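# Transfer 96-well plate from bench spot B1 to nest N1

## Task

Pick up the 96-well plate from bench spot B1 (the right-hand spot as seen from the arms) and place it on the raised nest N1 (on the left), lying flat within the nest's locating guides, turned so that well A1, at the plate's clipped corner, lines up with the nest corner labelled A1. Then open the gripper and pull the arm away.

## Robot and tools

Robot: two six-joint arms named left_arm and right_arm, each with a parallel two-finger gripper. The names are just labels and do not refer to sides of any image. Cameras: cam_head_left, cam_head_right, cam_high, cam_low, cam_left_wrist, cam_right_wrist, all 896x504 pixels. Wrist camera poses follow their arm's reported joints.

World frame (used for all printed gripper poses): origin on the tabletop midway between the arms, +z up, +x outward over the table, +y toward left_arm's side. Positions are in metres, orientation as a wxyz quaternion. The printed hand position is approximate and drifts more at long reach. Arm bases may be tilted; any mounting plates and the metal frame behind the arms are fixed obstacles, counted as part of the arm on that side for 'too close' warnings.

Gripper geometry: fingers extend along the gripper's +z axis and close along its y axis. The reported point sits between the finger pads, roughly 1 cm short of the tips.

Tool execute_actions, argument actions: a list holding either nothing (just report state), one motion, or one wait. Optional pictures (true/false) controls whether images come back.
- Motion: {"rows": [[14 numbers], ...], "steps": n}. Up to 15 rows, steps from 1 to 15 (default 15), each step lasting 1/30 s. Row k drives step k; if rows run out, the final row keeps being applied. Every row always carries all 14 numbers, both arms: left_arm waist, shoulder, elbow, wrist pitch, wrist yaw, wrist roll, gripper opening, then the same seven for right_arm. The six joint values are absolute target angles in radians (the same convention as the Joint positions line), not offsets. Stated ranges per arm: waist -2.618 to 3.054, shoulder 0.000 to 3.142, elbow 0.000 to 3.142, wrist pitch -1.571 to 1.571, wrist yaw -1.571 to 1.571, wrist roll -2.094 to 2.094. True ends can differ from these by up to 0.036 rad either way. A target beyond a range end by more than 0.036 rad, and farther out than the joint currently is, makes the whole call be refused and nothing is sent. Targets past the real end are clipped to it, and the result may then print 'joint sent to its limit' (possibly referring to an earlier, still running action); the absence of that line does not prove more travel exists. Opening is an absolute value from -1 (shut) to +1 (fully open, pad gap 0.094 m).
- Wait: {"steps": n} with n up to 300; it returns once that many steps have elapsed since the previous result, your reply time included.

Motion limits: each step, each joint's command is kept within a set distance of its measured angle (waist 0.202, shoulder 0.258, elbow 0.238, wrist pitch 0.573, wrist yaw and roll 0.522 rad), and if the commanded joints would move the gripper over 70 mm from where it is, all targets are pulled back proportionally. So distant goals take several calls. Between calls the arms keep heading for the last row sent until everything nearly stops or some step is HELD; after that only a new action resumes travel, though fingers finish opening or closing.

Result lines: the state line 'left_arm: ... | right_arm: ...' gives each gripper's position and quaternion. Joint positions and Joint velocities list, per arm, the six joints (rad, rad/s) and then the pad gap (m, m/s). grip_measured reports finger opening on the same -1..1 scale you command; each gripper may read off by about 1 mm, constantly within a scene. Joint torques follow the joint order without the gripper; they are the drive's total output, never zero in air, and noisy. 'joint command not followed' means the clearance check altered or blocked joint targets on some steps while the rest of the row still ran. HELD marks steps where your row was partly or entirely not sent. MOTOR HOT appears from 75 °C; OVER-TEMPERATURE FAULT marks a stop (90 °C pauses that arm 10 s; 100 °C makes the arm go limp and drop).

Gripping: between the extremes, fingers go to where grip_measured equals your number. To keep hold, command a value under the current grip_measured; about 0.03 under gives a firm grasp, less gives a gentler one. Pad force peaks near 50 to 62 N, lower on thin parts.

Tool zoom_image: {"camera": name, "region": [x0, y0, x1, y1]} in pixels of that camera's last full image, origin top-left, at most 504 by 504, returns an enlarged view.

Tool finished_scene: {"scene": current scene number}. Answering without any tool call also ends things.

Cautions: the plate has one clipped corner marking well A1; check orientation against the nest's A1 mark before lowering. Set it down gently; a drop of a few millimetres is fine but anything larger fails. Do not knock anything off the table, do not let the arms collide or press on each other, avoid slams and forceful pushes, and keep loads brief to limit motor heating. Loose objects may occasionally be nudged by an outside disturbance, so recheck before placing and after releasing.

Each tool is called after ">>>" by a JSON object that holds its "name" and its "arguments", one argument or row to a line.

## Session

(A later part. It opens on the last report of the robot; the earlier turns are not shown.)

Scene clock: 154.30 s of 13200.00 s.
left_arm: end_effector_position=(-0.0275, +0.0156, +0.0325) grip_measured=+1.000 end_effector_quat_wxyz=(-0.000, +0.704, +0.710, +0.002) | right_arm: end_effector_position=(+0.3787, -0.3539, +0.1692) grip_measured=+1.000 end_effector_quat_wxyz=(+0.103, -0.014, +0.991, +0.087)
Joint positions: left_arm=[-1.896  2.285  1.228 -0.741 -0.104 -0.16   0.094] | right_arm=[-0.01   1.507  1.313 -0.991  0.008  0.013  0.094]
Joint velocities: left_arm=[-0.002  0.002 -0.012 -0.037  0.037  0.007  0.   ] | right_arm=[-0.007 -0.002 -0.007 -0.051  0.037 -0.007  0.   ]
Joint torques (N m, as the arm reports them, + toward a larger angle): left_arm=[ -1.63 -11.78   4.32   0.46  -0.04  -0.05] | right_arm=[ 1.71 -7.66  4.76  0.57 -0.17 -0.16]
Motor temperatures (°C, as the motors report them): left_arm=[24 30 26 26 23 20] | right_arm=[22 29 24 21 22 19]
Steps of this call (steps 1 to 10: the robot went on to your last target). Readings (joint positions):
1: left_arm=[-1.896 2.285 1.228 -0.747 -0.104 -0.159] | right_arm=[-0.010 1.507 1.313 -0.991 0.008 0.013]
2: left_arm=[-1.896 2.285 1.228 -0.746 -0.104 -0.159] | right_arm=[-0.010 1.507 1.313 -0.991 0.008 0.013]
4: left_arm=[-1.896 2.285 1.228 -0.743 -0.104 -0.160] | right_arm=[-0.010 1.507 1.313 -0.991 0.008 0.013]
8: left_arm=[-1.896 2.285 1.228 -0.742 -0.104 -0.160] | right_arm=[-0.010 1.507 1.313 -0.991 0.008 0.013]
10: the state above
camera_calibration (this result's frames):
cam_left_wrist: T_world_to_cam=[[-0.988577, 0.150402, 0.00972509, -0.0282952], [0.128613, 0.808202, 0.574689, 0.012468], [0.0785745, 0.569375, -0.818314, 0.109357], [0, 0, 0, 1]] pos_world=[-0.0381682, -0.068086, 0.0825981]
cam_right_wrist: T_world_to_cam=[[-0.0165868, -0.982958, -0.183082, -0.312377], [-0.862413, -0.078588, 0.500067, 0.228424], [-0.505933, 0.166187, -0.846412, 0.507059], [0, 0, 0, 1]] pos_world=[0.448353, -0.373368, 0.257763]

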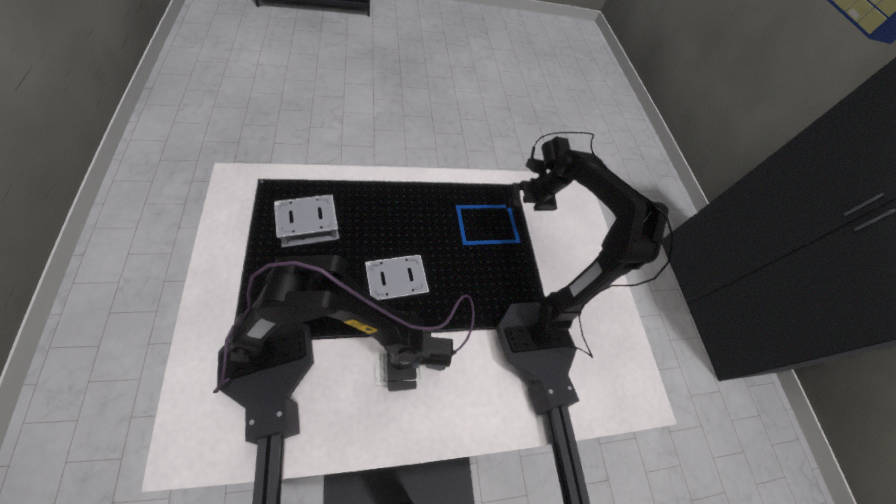

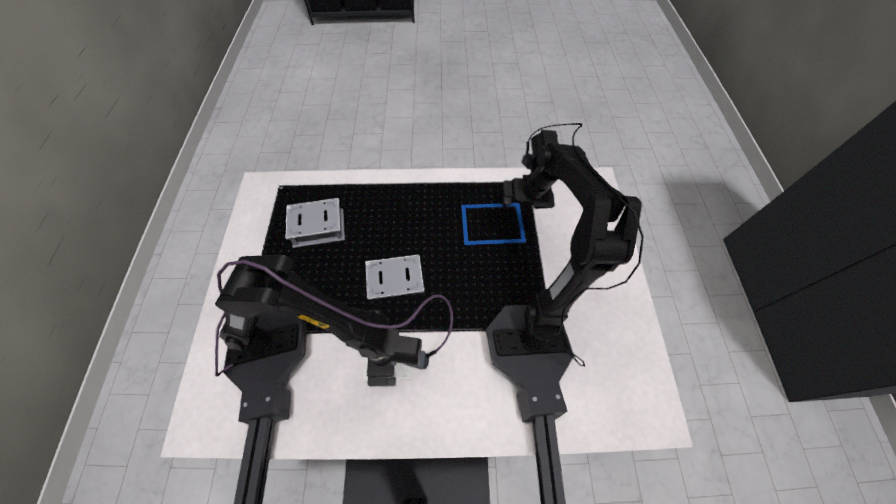

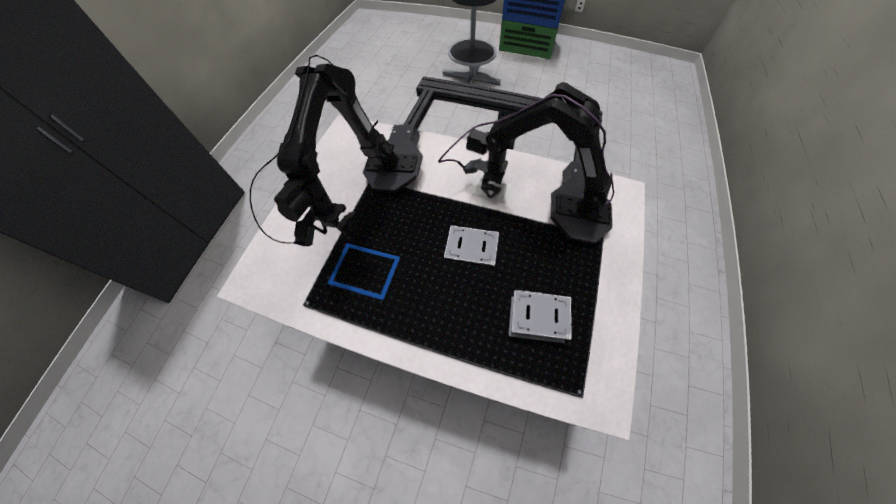

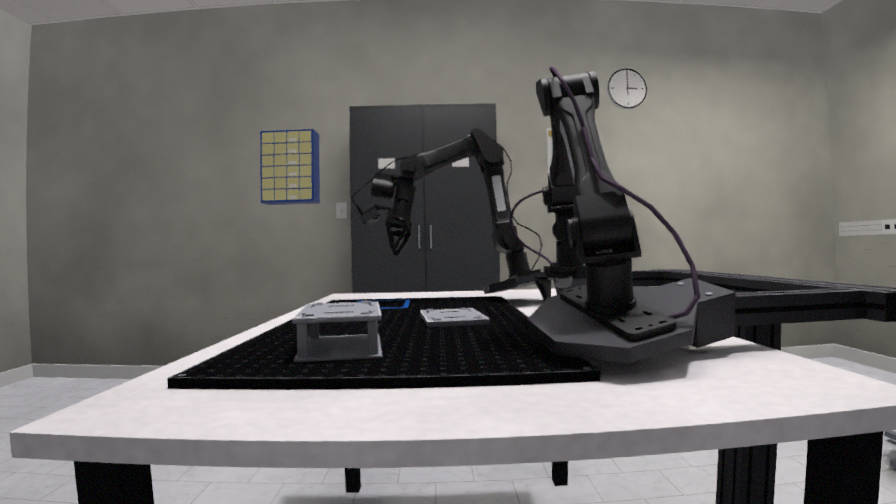

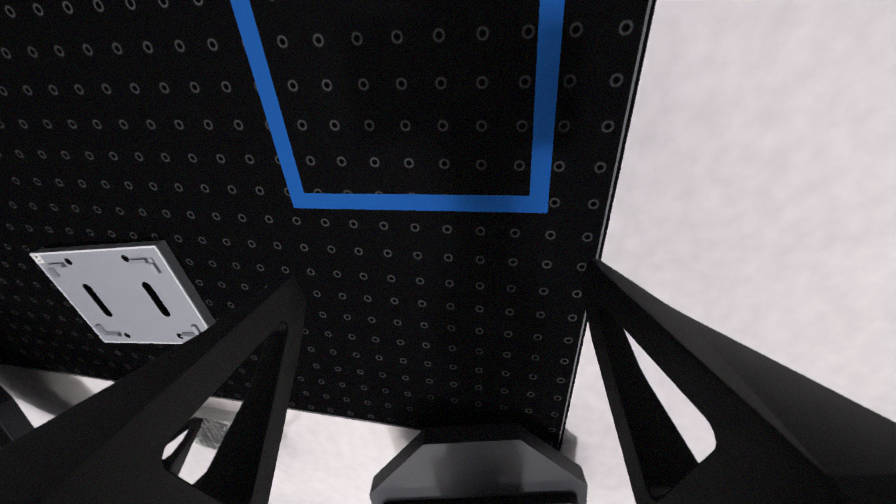

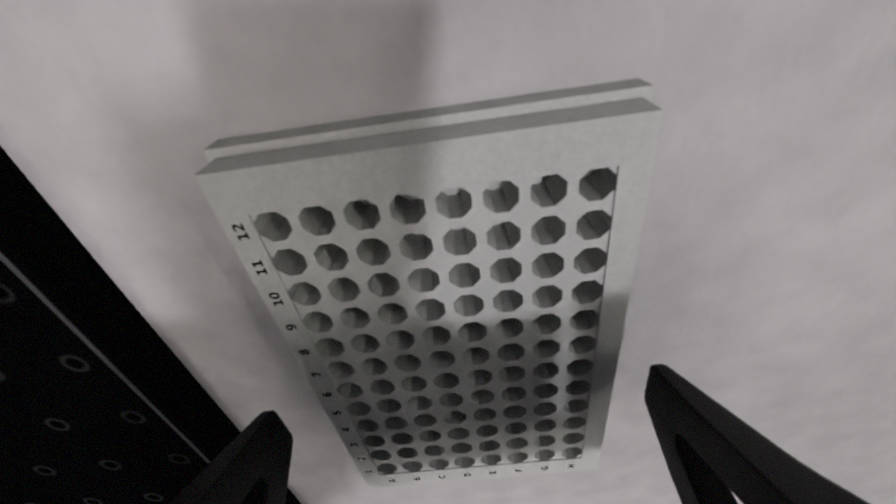

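Centered. Down 16 mm.

>>> {"name": "execute_actions", "arguments": {
  "actions": [
    {"rows":[[-1.901,2.322,1.198,-0.665,-0.11,-0.165,1,0,1.5,1.3,-1.0,0,0,1]]}
  ],
  "pictures": false
}}

>>> {"name": "execute_actions", "arguments": {
  "actions": [
    {"rows":[[-1.901,2.322,1.198,-0.665,-0.11,-0.165,0.72,0,1.5,1.3,-1.0,0,0,1]]}
  ]
}}

Scene clock: 158.57 s of 13200.00 s.
left_arm: end_effector_position=(-0.0291, +0.0147, +0.0179) grip_measured=+1.000 end_effector_quat_wxyz=(+0.002, +0.704, +0.710, -0.000) | right_arm: end_effector_position=(+0.3787, -0.3539, +0.1692) grip_measured=+1.000 end_effector_quat_wxyz=(+0.103, -0.014, +0.991, +0.087)
Joint positions: left_arm=[-1.896  2.317  1.207 -0.683 -0.104 -0.16   0.094] | right_arm=[-0.01   1.507  1.313 -0.991  0.008  0.013  0.094]
Joint velocities: left_arm=[-0.007 -0.007  0.017 -0.051  0.051  0.022  0.   ] | right_arm=[ 0.002 -0.017 -0.022 -0.022  0.037  0.037  0.   ]
Joint torques (N m, as the arm reports them, + toward a larger angle): left_arm=[ -1.69 -11.32   3.99   0.44  -0.04  -0.05] | right_arm=[ 1.6  -7.62  4.82  0.59 -0.16 -0.18]
Motor temperatures (°C, as the motors report them): left_arm=[24 30 26 26 23 20] | right_arm=[22 28 24 21 22 19]
Steps of this call (steps 1 to 15: the robot went on to your last target; steps 16 to 90: nothing new was sent; then 0.77 s passed at rest; steps 91 to 105: all 15 steps of this action). Readings (joint positions):
91: left_arm=[-1.896 2.287 1.224 -0.732 -0.104 -0.160] | right_arm=[-0.010 1.507 1.313 -0.991 0.008 0.013]
92: left_arm=[-1.896 2.291 1.222 -0.721 -0.104 -0.160] | right_arm=[-0.010 1.507 1.313 -0.991 0.008 0.013]
94: left_arm=[-1.896 2.302 1.216 -0.703 -0.104 -0.160] | right_arm=[-0.010 1.507 1.313 -0.991 0.008 0.013]
98: left_arm=[-1.896 2.316 1.208 -0.692 -0.104 -0.160] | right_arm=[-0.010 1.507 1.313 -0.991 0.008 0.013]
105: the state above

Scene clock: 159.07 s of 13200.00 s.
left_arm: end_effector_position=(-0.0292, +0.0142, +0.0179) grip_measured=+0.733 end_effector_quat_wxyz=(+0.002, +0.704, +0.710, -0.001) | right_arm: end_effector_position=(+0.3787, -0.3539, +0.1692) grip_measured=+1.000 end_effector_quat_wxyz=(+0.103, -0.014, +0.991, +0.087)
Joint positions: left_arm=[-1.896  2.317  1.207 -0.681 -0.104 -0.16   0.081] | right_arm=[-0.01   1.507  1.313 -0.991  0.008  0.013  0.094]
Joint velocities: left_arm=[ 0.007  0.002 -0.002 -0.051  0.007  0.007  0.001] | right_arm=[ 0.007  0.007 -0.022 -0.022 -0.007 -0.022  0.   ]
Joint torques (N m, as the arm reports them, + toward a larger angle): left_arm=[ -1.64 -11.38   3.93   0.47  -0.04  -0.04] | right_arm=[ 1.45 -7.67  4.88  0.57 -0.2  -0.13]
Motor temperatures (°C, as the motors report them): left_arm=[24 30 26 26 23 20] | right_arm=[22 28 24 21 22 19]
Steps of this call (steps 1 to 15: all 15 steps of this action). Readings (joint positions):
1: left_arm=[-1.896 2.317 1.207 -0.682 -0.104 -0.160] | right_arm=[-0.010 1.507 1.313 -0.991 0.008 0.013]
2: left_arm=[-1.896 2.317 1.207 -0.682 -0.104 -0.160] | right_arm=[-0.010 1.507 1.313 -0.991 0.008 0.013]
4: left_arm=[-1.896 2.317 1.207 -0.682 -0.104 -0.160] | right_arm=[-0.010 1.507 1.313 -0.991 0.008 0.013]
8: left_arm=[-1.896 2.317 1.207 -0.681 -0.104 -0.160] | right_arm=[-0.010 1.507 1.313 -0.991 0.008 0.013]
15: the state above
camera_calibration (this result's frames):
cam_left_wrist: T_world_to_cam=[[-0.98875, 0.14926, 0.00973495, -0.0296365], [0.128331, 0.813076, 0.567836, 0.0222956], [0.0768399, 0.562697, -0.823084, 0.0985209], [0, 0, 0, 1]] pos_world=[-0.0397346, -0.0691419, 0.0687193]
cam_right_wrist: T_world_to_cam=[[-0.0165868, -0.982958, -0.183082, -0.312377], [-0.862413, -0.078588, 0.500067, 0.228424], [-0.505933, 0.166187, -0.846412, 0.507059], [0, 0, 0, 1]] pos_world=[0.448353, -0.373368, 0.257763]

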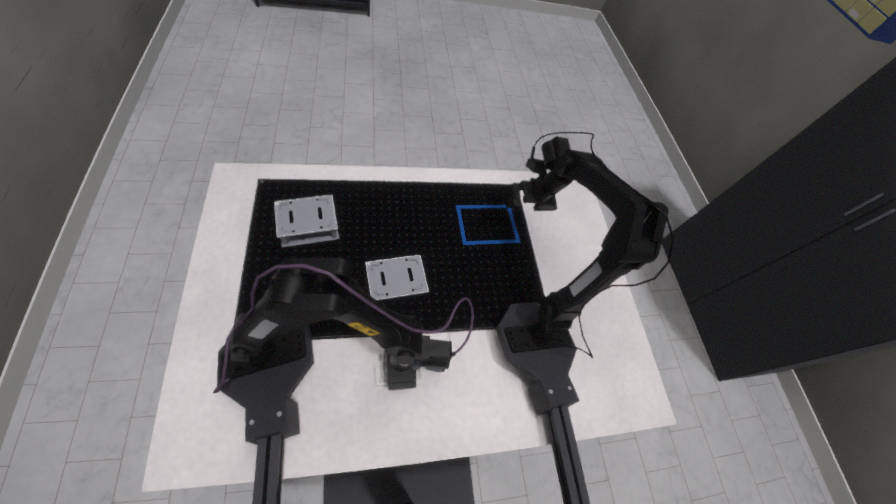

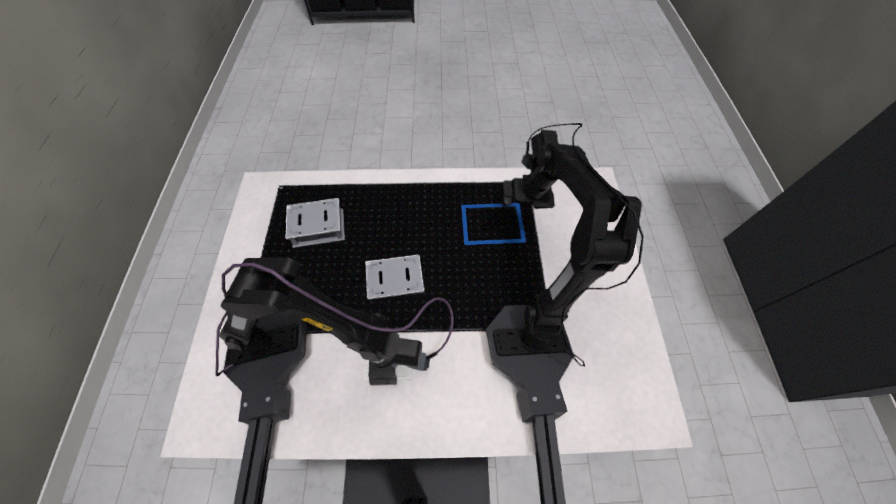

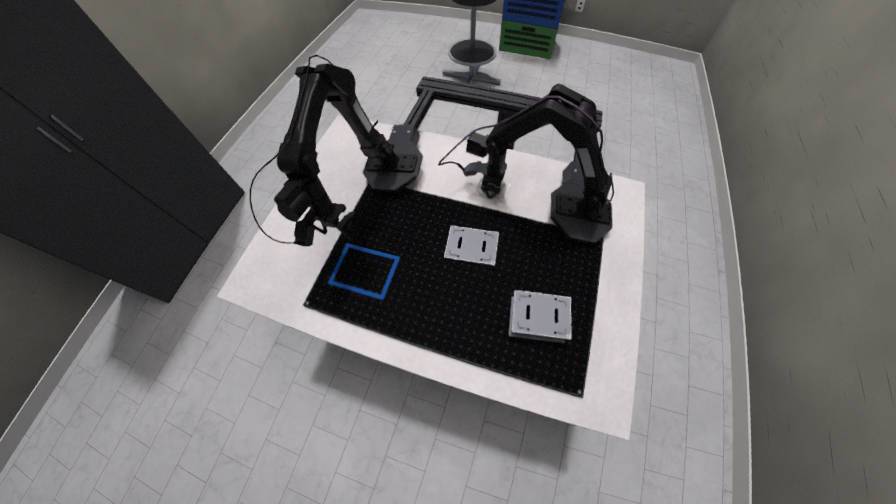

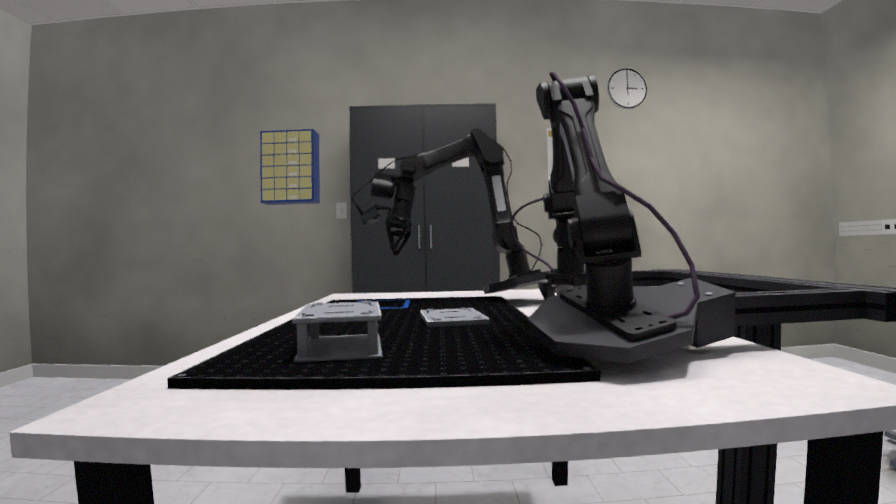

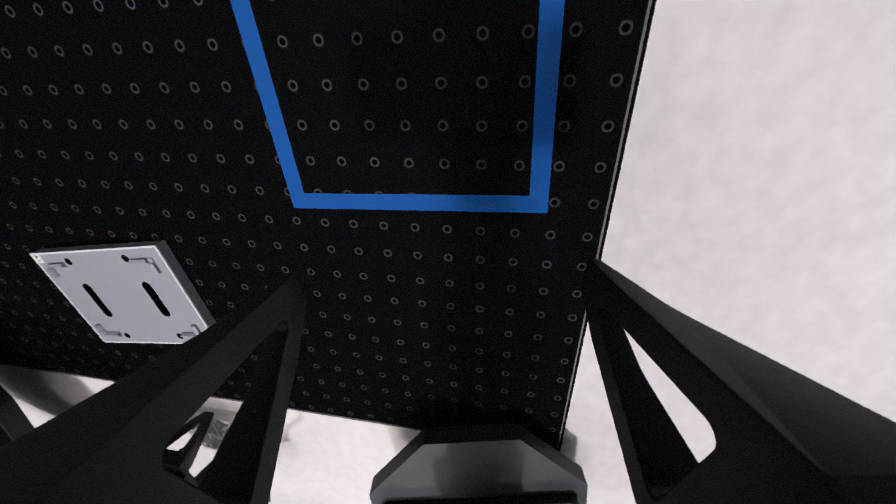

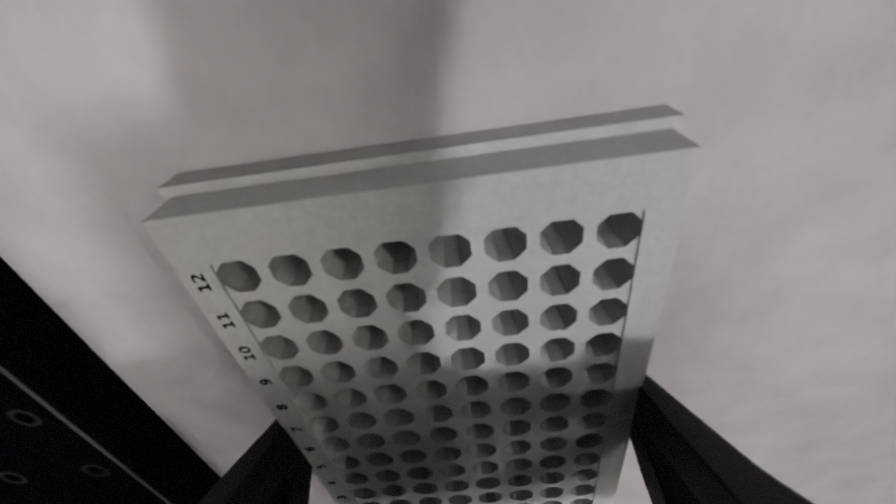

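>>> {"name": "execute_actions", "arguments": {
  "actions": [
    {"rows":[[-1.901,2.31,1.21,-0.68,-0.11,-0.165,0.7,0,1.5,1.3,-1.0,0,0,1],[-1.901,2.31,1.21,-0.68,-0.11,-0.165,0.7,0,1.5,1.3,-1.0,0,0,1],[-1.901,2.31,1.21,-0.68,-0.11,-0.165,0.7,0,1.5,1.3,-1.0,0,0,1],[-1.901,2.29,1.23,-0.73,-0.11,-0.165,0.7,0,1.5,1.3,-1.0,0,0,1],[-1.901,2.27,1.26,-0.78,-0.11,-0.165,0.7,0,1.5,1.3,-1.0,0,0,1],[-1.901,2.25,1.29,-0.83,-0.11,-0.165,0.7,0,1.5,1.3,-1.0,0,0,1],[-1.901,2.23,1.32,-0.88,-0.11,-0.165,0.7,0,1.5,1.3,-1.0,0,0,1],[-1.901,2.21,1.35,-0.93,-0.11,-0.165,0.7,0,1.5,1.3,-1.0,0,0,1],[-1.901,2.19,1.38,-0.98,-0.11,-0.165,0.7,0,1.5,1.3,-1.0,0,0,1],[-1.901,2.17,1.41,-1.03,-0.11,-0.165,0.7,0,1.5,1.3,-1.0,0,0,1],[-1.88,2.15,1.44,-1.08,-0.11,-0.15,0.7,0,1.5,1.3,-1.0,0,0,1],[-1.85,2.13,1.47,-1.13,-0.11,-0.12,0.7,0,1.5,1.3,-1.0,0,0,1],[-1.81,2.11,1.5,-1.18,-0.12,-0.08,0.7,0,1.5,1.3,-1.0,0,0,1],[-1.76,2.09,1.53,-1.2,-0.13,-0.04,0.7,0,1.5,1.3,-1.0,0,0,1],[-1.7,2.07,1.56,-1.23,-0.14,0,0.7,0,1.5,1.3,-1.0,0,0,1]]}
  ],
  "pictures": false
}}

>>> {"name": "execute_actions", "arguments": {
  "actions": [
    {"rows":[[-1.1,1.99,1.68,-1.3,-0.21,0.55,0.7,0,1.5,1.3,-1.0,0,0,1]],"steps":11}
  ],
  "pictures": false
}}

>>> {"name": "execute_actions", "arguments": {
  "actions": [
    {"rows":[[-0.529,1.985,1.705,-1.2,-0.235,1.06,0.7,0,1.5,1.3,-1.0,0,0,1]]}
  ],
  "pictures": false
}}

>>> {"name": "execute_actions", "arguments": {
  "actions": [
    {"steps":20}
  ]
}}

Scene clock: 181.73 s of 13200.00 s.
left_arm: end_effector_position=(+0.0016, -0.0141, +0.1423) grip_measured=+0.719 end_effector_quat_wxyz=(+0.023, +0.699, +0.714, -0.038) | right_arm: end_effector_position=(+0.3787, -0.3539, +0.1692) grip_measured=+1.000 end_effector_quat_wxyz=(+0.103, -0.014, +0.991, +0.087)
Joint positions: left_arm=[-1.834  2.132  1.487 -1.054 -0.102 -0.103  0.081] | right_arm=[-0.01   1.507  1.313 -0.991  0.008  0.013  0.094]
Joint velocities: left_arm=[ 0.896 -0.701  0.852 -0.74  -0.037  0.462 -0.   ] | right_arm=[-0.002 -0.007  0.002 -0.081 -0.051 -0.007  0.   ]
Joint torques (N m, as the arm reports them, + toward a larger angle): left_arm=[  3.08 -11.72   5.82   0.2   -0.31  -0.03] | right_arm=[ 1.56 -7.64  4.85  0.62 -0.19 -0.16]
Motor temperatures (°C, as the motors report them): left_arm=[24 31 25 25 23 20] | right_arm=[22 28 24 21 22 19]
Steps of this call (steps 1 to 15: the robot went on to your last target; steps 16 to 90: nothing new was sent; then 19.17 s passed at rest; steps 91 to 105: all 15 steps of this action). Readings (joint positions):
91: left_arm=[-1.896 2.317 1.207 -0.681 -0.104 -0.160] | right_arm=[-0.010 1.507 1.313 -0.991 0.008 0.013]
92: left_arm=[-1.896 2.317 1.207 -0.681 -0.104 -0.160] | right_arm=[-0.010 1.507 1.313 -0.991 0.008 0.013]
94: left_arm=[-1.896 2.317 1.207 -0.685 -0.104 -0.160] | right_arm=[-0.010 1.507 1.313 -0.991 0.008 0.013]
98: left_arm=[-1.896 2.296 1.261 -0.799 -0.104 -0.160] | right_arm=[-0.010 1.507 1.313 -0.991 0.008 0.013]
105: the state above

Scene clock: 182.10 s of 13200.00 s.
left_arm: end_effector_position=(+0.2279, +0.0330, +0.1975) grip_measured=+0.719 end_effector_quat_wxyz=(+0.065, +0.680, +0.729, -0.040) | right_arm: end_effector_position=(+0.3787, -0.3539, +0.1692) grip_measured=+1.000 end_effector_quat_wxyz=(+0.103, -0.014, +0.991, +0.087)
Joint positions: left_arm=[-1.279  2.     1.669 -1.212 -0.181  0.423  0.081] | right_arm=[-0.01   1.507  1.313 -0.991  0.008  0.013  0.094]
Joint velocities: left_arm=[ 1.805  0.007 -0.007 -0.183 -0.125  0.667  0.001] | right_arm=[-0.007 -0.007  0.012 -0.022  0.037 -0.022  0.   ]
Joint torques (N m, as the arm reports them, + toward a larger angle): left_arm=[ -2.61 -11.72   6.29   0.23  -0.03   0.06] | right_arm=[ 1.62 -7.66  4.81  0.59 -0.19 -0.19]
Motor temperatures (°C, as the motors report them): left_arm=[24 31 25 25 23 20] | right_arm=[22 28 24 21 22 19]
Steps of this call (steps 1 to 11: all 11 steps of this action). Readings (joint positions):
1: left_arm=[-1.801 2.109 1.519 -1.078 -0.109 -0.054] | right_arm=[-0.010 1.507 1.313 -0.991 0.008 0.013]
2: left_arm=[-1.763 2.089 1.550 -1.099 -0.118 0.004] | right_arm=[-0.010 1.507 1.313 -0.991 0.008 0.013]
4: left_arm=[-1.678 2.053 1.605 -1.132 -0.134 0.132] | right_arm=[-0.010 1.507 1.313 -0.991 0.008 0.013]
8: left_arm=[-1.466 2.005 1.662 -1.185 -0.164 0.333] | right_arm=[-0.010 1.507 1.313 -0.991 0.008 0.013]
11: the state above

Scene clock: 182.60 s of 13200.00 s.
left_arm: end_effector_position=(+0.4118, +0.2924, +0.1252) grip_measured=+0.719 end_effector_quat_wxyz=(-0.007, +0.600, +0.800, +0.012) | right_arm: end_effector_position=(+0.3787, -0.3539, +0.1692) grip_measured=+1.000 end_effector_quat_wxyz=(+0.103, -0.014, +0.991, +0.087)
Joint positions: left_arm=[-0.462  2.     1.683 -1.185 -0.263  1.018  0.081] | right_arm=[-0.01   1.507  1.313 -0.991  0.008  0.013  0.094]
Joint velocities: left_arm=[-0.017 -0.007 -0.002 -0.022 -0.037  0.168 -0.001] | right_arm=[ 0.012 -0.007 -0.017  0.007 -0.022  0.007  0.   ]
Joint torques (N m, as the arm reports them, + toward a larger angle): left_arm=[ -8.49 -13.81   6.63   0.21   0.39   0.11] | right_arm=[ 1.57 -7.63  4.76  0.61 -0.18 -0.13]
Motor temperatures (°C, as the motors report them): left_arm=[24 31 26 25 23 20] | right_arm=[22 28 24 21 22 19]
Steps of this call (steps 1 to 15: all 15 steps of this action). Readings (joint positions):
1: left_arm=[-1.214 2.000 1.669 -1.213 -0.190 0.498] | right_arm=[-0.010 1.507 1.313 -0.991 0.008 0.013]
2: left_arm=[-1.149 2.000 1.669 -1.210 -0.197 0.581] | right_arm=[-0.010 1.507 1.313 -0.991 0.008 0.013]
4: left_arm=[-1.018 2.000 1.675 -1.202 -0.209 0.726] | right_arm=[-0.010 1.507 1.313 -0.991 0.008 0.013]
8: left_arm=[-0.752 2.000 1.681 -1.188 -0.223 0.900] | right_arm=[-0.010 1.507 1.313 -0.991 0.008 0.013]
15: the state above

Scene clock: 183.27 s of 13200.00 s.
left_arm: end_effector_position=(+0.4057, +0.2641, +0.1312) grip_measured=+0.719 end_effector_quat_wxyz=(+0.003, +0.640, +0.768, +0.005) | right_arm: end_effector_position=(+0.3787, -0.3539, +0.1692) grip_measured=+1.000 end_effector_quat_wxyz=(+0.103, -0.014, +0.991, +0.087)
Joint positions: left_arm=[-0.529  2.     1.683 -1.187 -0.247  1.055  0.081] | right_arm=[-0.01   1.507  1.313 -0.991  0.008  0.013  0.094]
Joint velocities: left_arm=[-0.017 -0.012 -0.012 -0.022 -0.022  0.037 -0.001] | right_arm=[-0.007 -0.012 -0.007 -0.022  0.022  0.007  0.   ]
Joint torques (N m, as the arm reports them, + toward a larger angle): left_arm=[ -2.85 -13.77   6.7    0.2    0.14   0.06] | right_arm=[ 1.53 -7.67  4.89  0.57 -0.17 -0.16]
Motor temperatures (°C, as the motors report them): left_arm=[24 31 26 25 23 20] | right_arm=[22 28 24 21 22 19]
Steps of this call (steps 1 to 20: the robot went on to your last target). Readings (joint positions):
1: left_arm=[-0.469 2.000 1.683 -1.186 -0.263 1.025] | right_arm=[-0.010 1.507 1.313 -0.991 0.008 0.013]
2: left_arm=[-0.481 2.000 1.683 -1.186 -0.263 1.031] | right_arm=[-0.010 1.507 1.313 -0.991 0.008 0.013]
4: left_arm=[-0.507 2.000 1.683 -1.187 -0.258 1.040] | right_arm=[-0.010 1.507 1.313 -0.991 0.008 0.013]
8: left_arm=[-0.530 2.000 1.683 -1.187 -0.248 1.049] | right_arm=[-0.010 1.507 1.313 -0.991 0.008 0.013]
20: the state above
camera_calibration (this result's frames):
cam_left_wrist: T_world_to_cam=[[-0.999743, -0.0226603, 0.000333333, 0.413071], [-0.0183506, 0.818058, 0.574843, -0.243762], [-0.0132988, 0.574689, -0.818264, 0.0505248], [0, 0, 0, 1]] pos_world=[0.409163, 0.179735, 0.18133]
cam_right_wrist: T_world_to_cam=[[-0.0165868, -0.982958, -0.183082, -0.312377], [-0.862413, -0.078588, 0.500067, 0.228424], [-0.505933, 0.166187, -0.846412, 0.507059], [0, 0, 0, 1]] pos_world=[0.448353, -0.373368, 0.257763]

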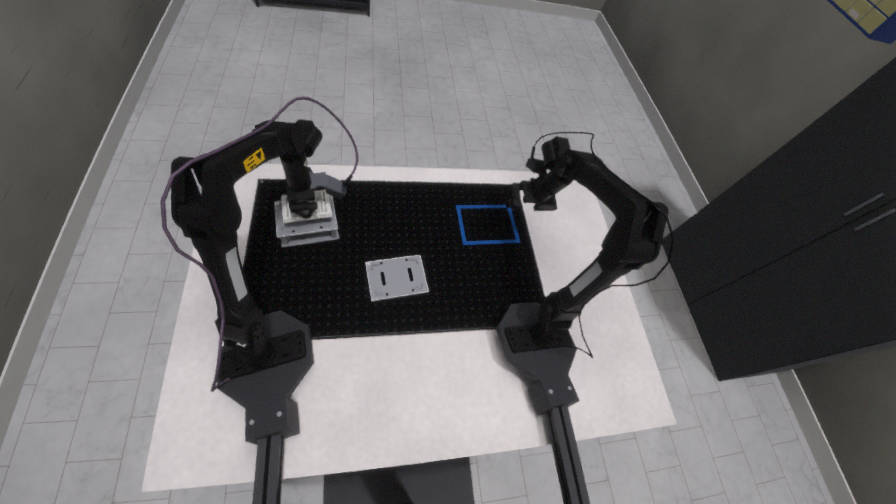

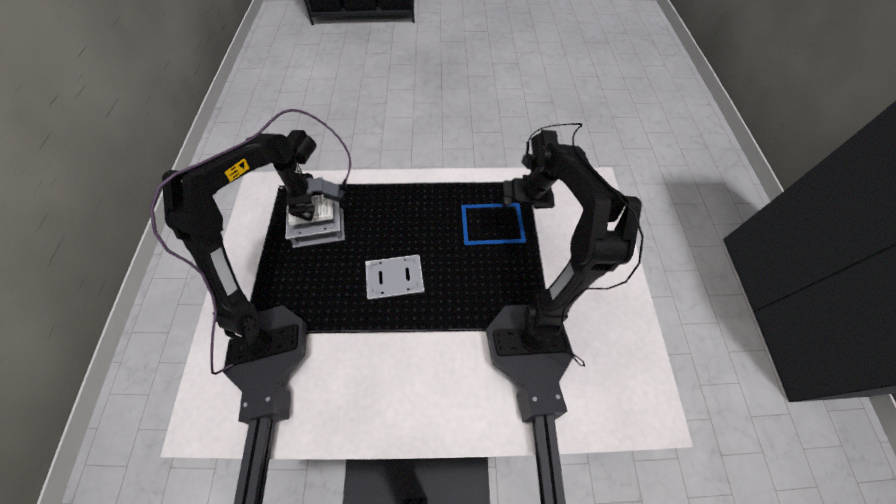

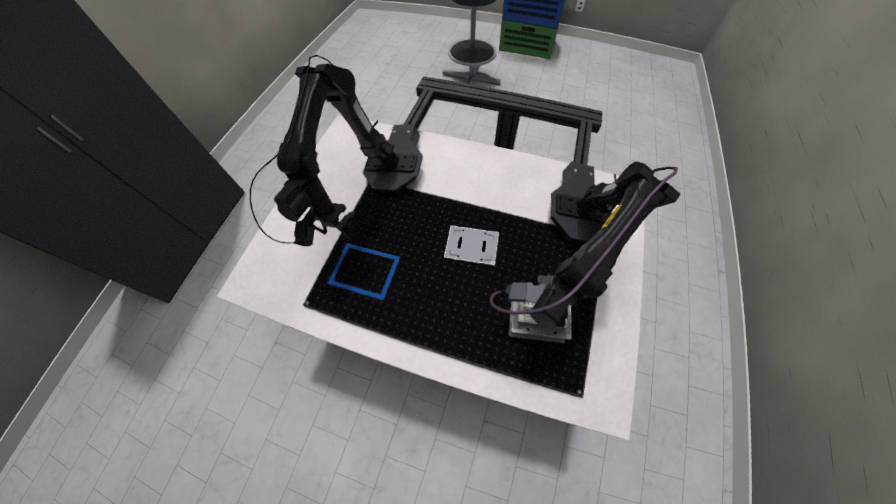

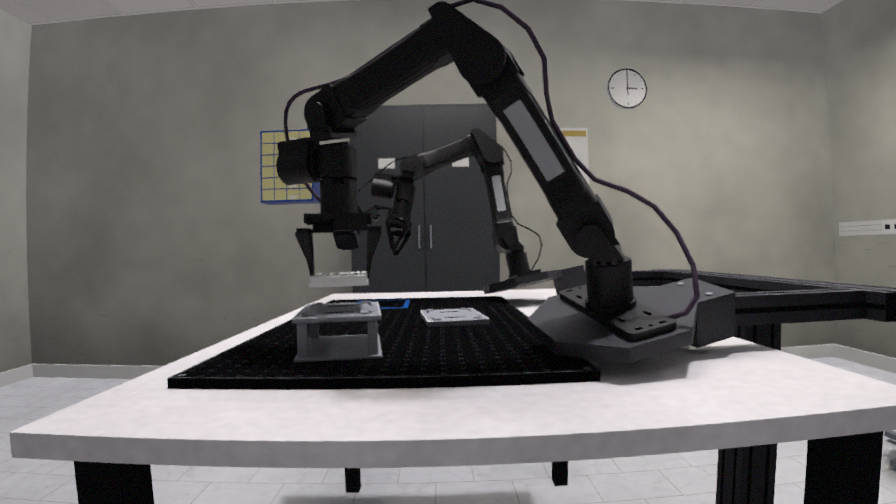

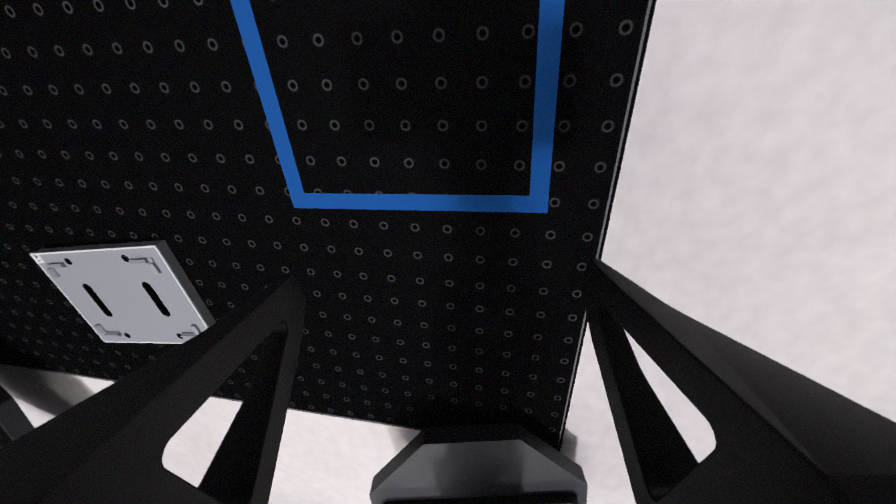

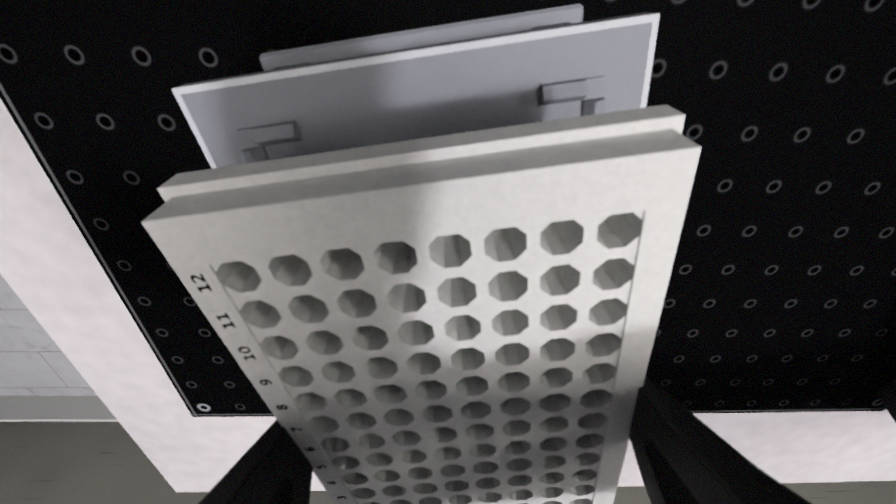

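>>> {"name": "execute_actions", "arguments": {
  "actions": [
    {"rows":[[-0.5,2.005,1.65,-1.14,-0.235,1.09,0.69,0,1.5,1.3,-1.0,0,0,1],[-0.5,2.005,1.65,-1.14,-0.235,1.09,0.69,0,1.5,1.3,-1.0,0,0,1],[-0.5,2.005,1.65,-1.14,-0.235,1.09,0.69,0,1.5,1.3,-1.0,0,0,1],[-0.48,2.015,1.605,-1.09,-0.235,1.107,0.69,0,1.5,1.3,-1.0,0,0,1]]}
  ],
  "pictures": false
}}

>>> {"name": "execute_actions", "arguments": {
  "actions": [
    {"steps":10}
  ]
}}

Scene clock: 196.67 s of 13200.00 s.
left_arm: end_effector_position=(+0.4063, +0.2803, +0.1030) grip_measured=+0.719 end_effector_quat_wxyz=(-0.006, +0.637, +0.771, +0.003) | right_arm: end_effector_position=(+0.3787, -0.3539, +0.1692) grip_measured=+1.000 end_effector_quat_wxyz=(+0.103, -0.014, +0.991, +0.087)
Joint positions: left_arm=[-0.474  2.016  1.61  -1.105 -0.246  1.099  0.081] | right_arm=[-0.01   1.507  1.313 -0.991  0.008  0.013  0.094]
Joint velocities: left_arm=[ 0.007 -0.012 -0.012 -0.051  0.037 -0.051 -0.   ] | right_arm=[ 0.002  0.012 -0.012 -0.007  0.007 -0.051  0.   ]
Joint torques (N m, as the arm reports them, + toward a larger angle): left_arm=[ -3.34 -12.65   4.77   0.35   0.12   0.06] | right_arm=[ 1.53 -7.57  4.82  0.59 -0.18 -0.14]
Motor temperatures (°C, as the motors report them): left_arm=[24 33 27 25 23 20] | right_arm=[22 28 25 21 22 19]
Steps of this call (steps 1 to 15: the robot went on to your last target; steps 16 to 90: nothing new was sent; then 9.90 s passed at rest; steps 91 to 105: all 15 steps of this action). Readings (joint positions):
91: left_arm=[-0.527 2.000 1.679 -1.181 -0.247 1.060] | right_arm=[-0.010 1.507 1.313 -0.991 0.008 0.013]
92: left_arm=[-0.523 2.000 1.675 -1.174 -0.246 1.065] | right_arm=[-0.010 1.507 1.313 -0.991 0.008 0.013]
94: left_arm=[-0.509 2.000 1.656 -1.154 -0.246 1.075] | right_arm=[-0.010 1.507 1.313 -0.991 0.008 0.013]
98: left_arm=[-0.478 2.010 1.616 -1.123 -0.246 1.091] | right_arm=[-0.010 1.507 1.313 -0.991 0.008 0.013]
105: the state above

Scene clock: 197.00 s of 13200.00 s.
left_arm: end_effector_position=(+0.4074, +0.2800, +0.1030) grip_measured=+0.719 end_effector_quat_wxyz=(-0.004, +0.638, +0.770, +0.004) | right_arm: end_effector_position=(+0.3787, -0.3539, +0.1692) grip_measured=+1.000 end_effector_quat_wxyz=(+0.103, -0.014, +0.991, +0.087)
Joint positions: left_arm=[-0.474  2.016  1.61  -1.1   -0.246  1.101  0.081] | right_arm=[-0.01   1.507  1.313 -0.991  0.008  0.013  0.094]
Joint velocities: left_arm=[ 0.022  0.007 -0.012 -0.11   0.022  0.037 -0.   ] | right_arm=[ 0.002 -0.002  0.017 -0.007  0.037  0.007  0.   ]
Joint torques (N m, as the arm reports them, + toward a larger angle): left_arm=[ -3.44 -12.68   4.86   0.38   0.11   0.05] | right_arm=[ 1.52 -7.63  4.8   0.58 -0.19 -0.14]
Motor temperatures (°C, as the motors report them): left_arm=[24 33 27 25 23 20] | right_arm=[22 28 25 21 22 19]
Steps of this call (steps 1 to 10: the robot went on to your last target). Readings (joint positions):
1: left_arm=[-0.474 2.016 1.610 -1.104 -0.246 1.100] | right_arm=[-0.010 1.507 1.313 -0.991 0.008 0.013]
2: left_arm=[-0.474 2.016 1.610 -1.102 -0.246 1.100] | right_arm=[-0.010 1.507 1.313 -0.991 0.008 0.013]
4: left_arm=[-0.474 2.016 1.610 -1.101 -0.246 1.101] | right_arm=[-0.010 1.507 1.313 -0.991 0.008 0.013]
8: left_arm=[-0.474 2.016 1.610 -1.100 -0.246 1.101] | right_arm=[-0.010 1.507 1.313 -0.991 0.008 0.013]
10: the state above
camera_calibration (this result's frames):
cam_left_wrist: T_world_to_cam=[[-0.999476, -0.029617, 0.0130913, 0.415679], [-0.0165287, 0.814271, 0.58025, -0.240801], [-0.0278452, 0.579729, -0.814333, 0.0224525], [0, 0, 0, 1]] pos_world=[0.412106, 0.195372, 0.152567]
cam_right_wrist: T_world_to_cam=[[-0.0165868, -0.982958, -0.183082, -0.312377], [-0.862413, -0.078588, 0.500067, 0.228424], [-0.505933, 0.166187, -0.846412, 0.507059], [0, 0, 0, 1]] pos_world=[0.448353, -0.373368, 0.257763]

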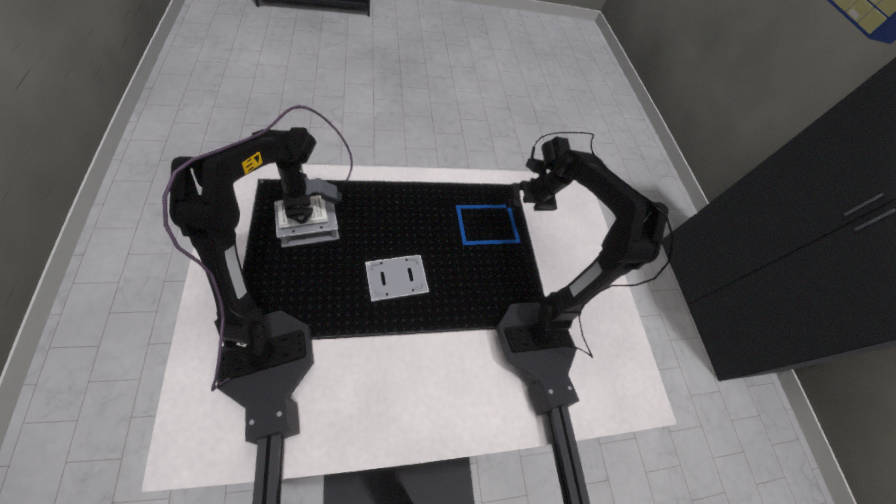

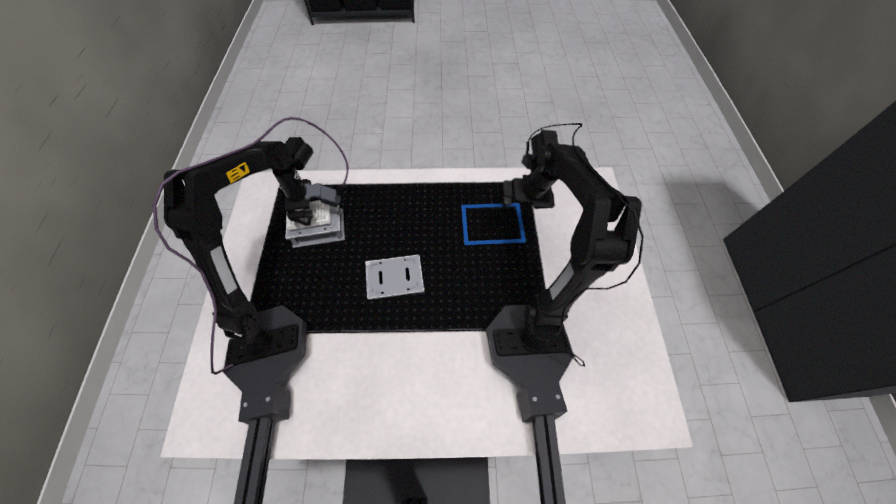

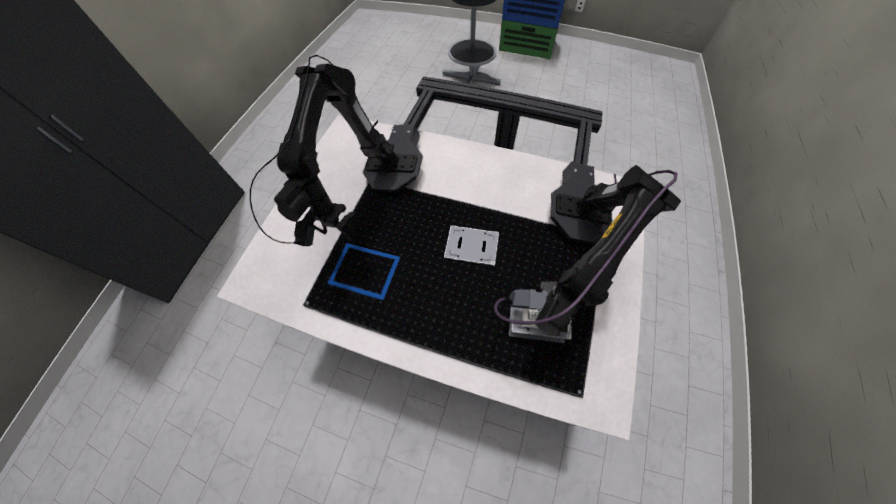

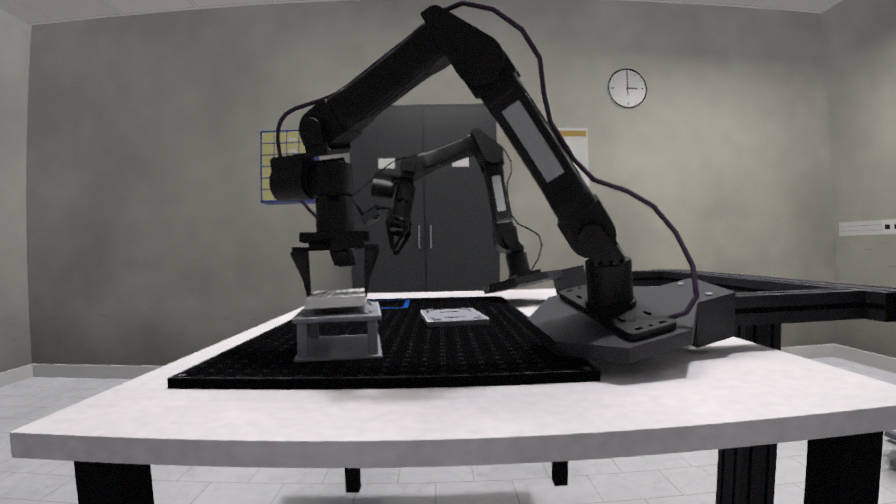

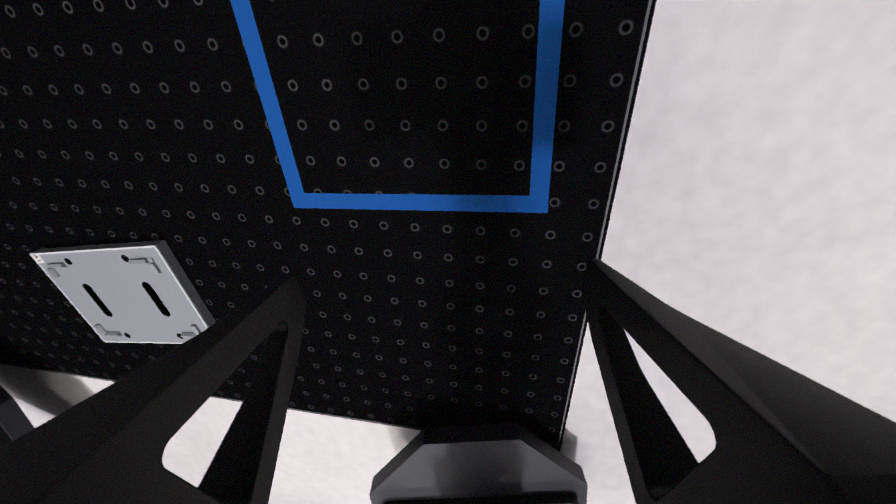

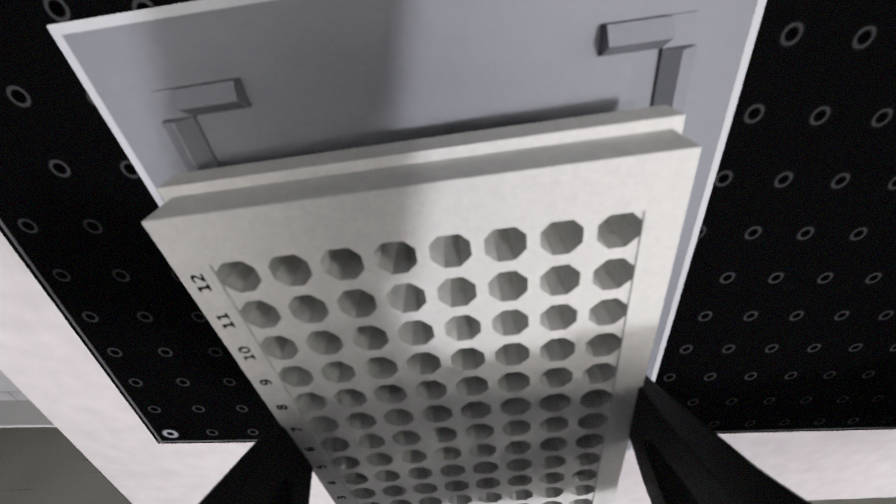

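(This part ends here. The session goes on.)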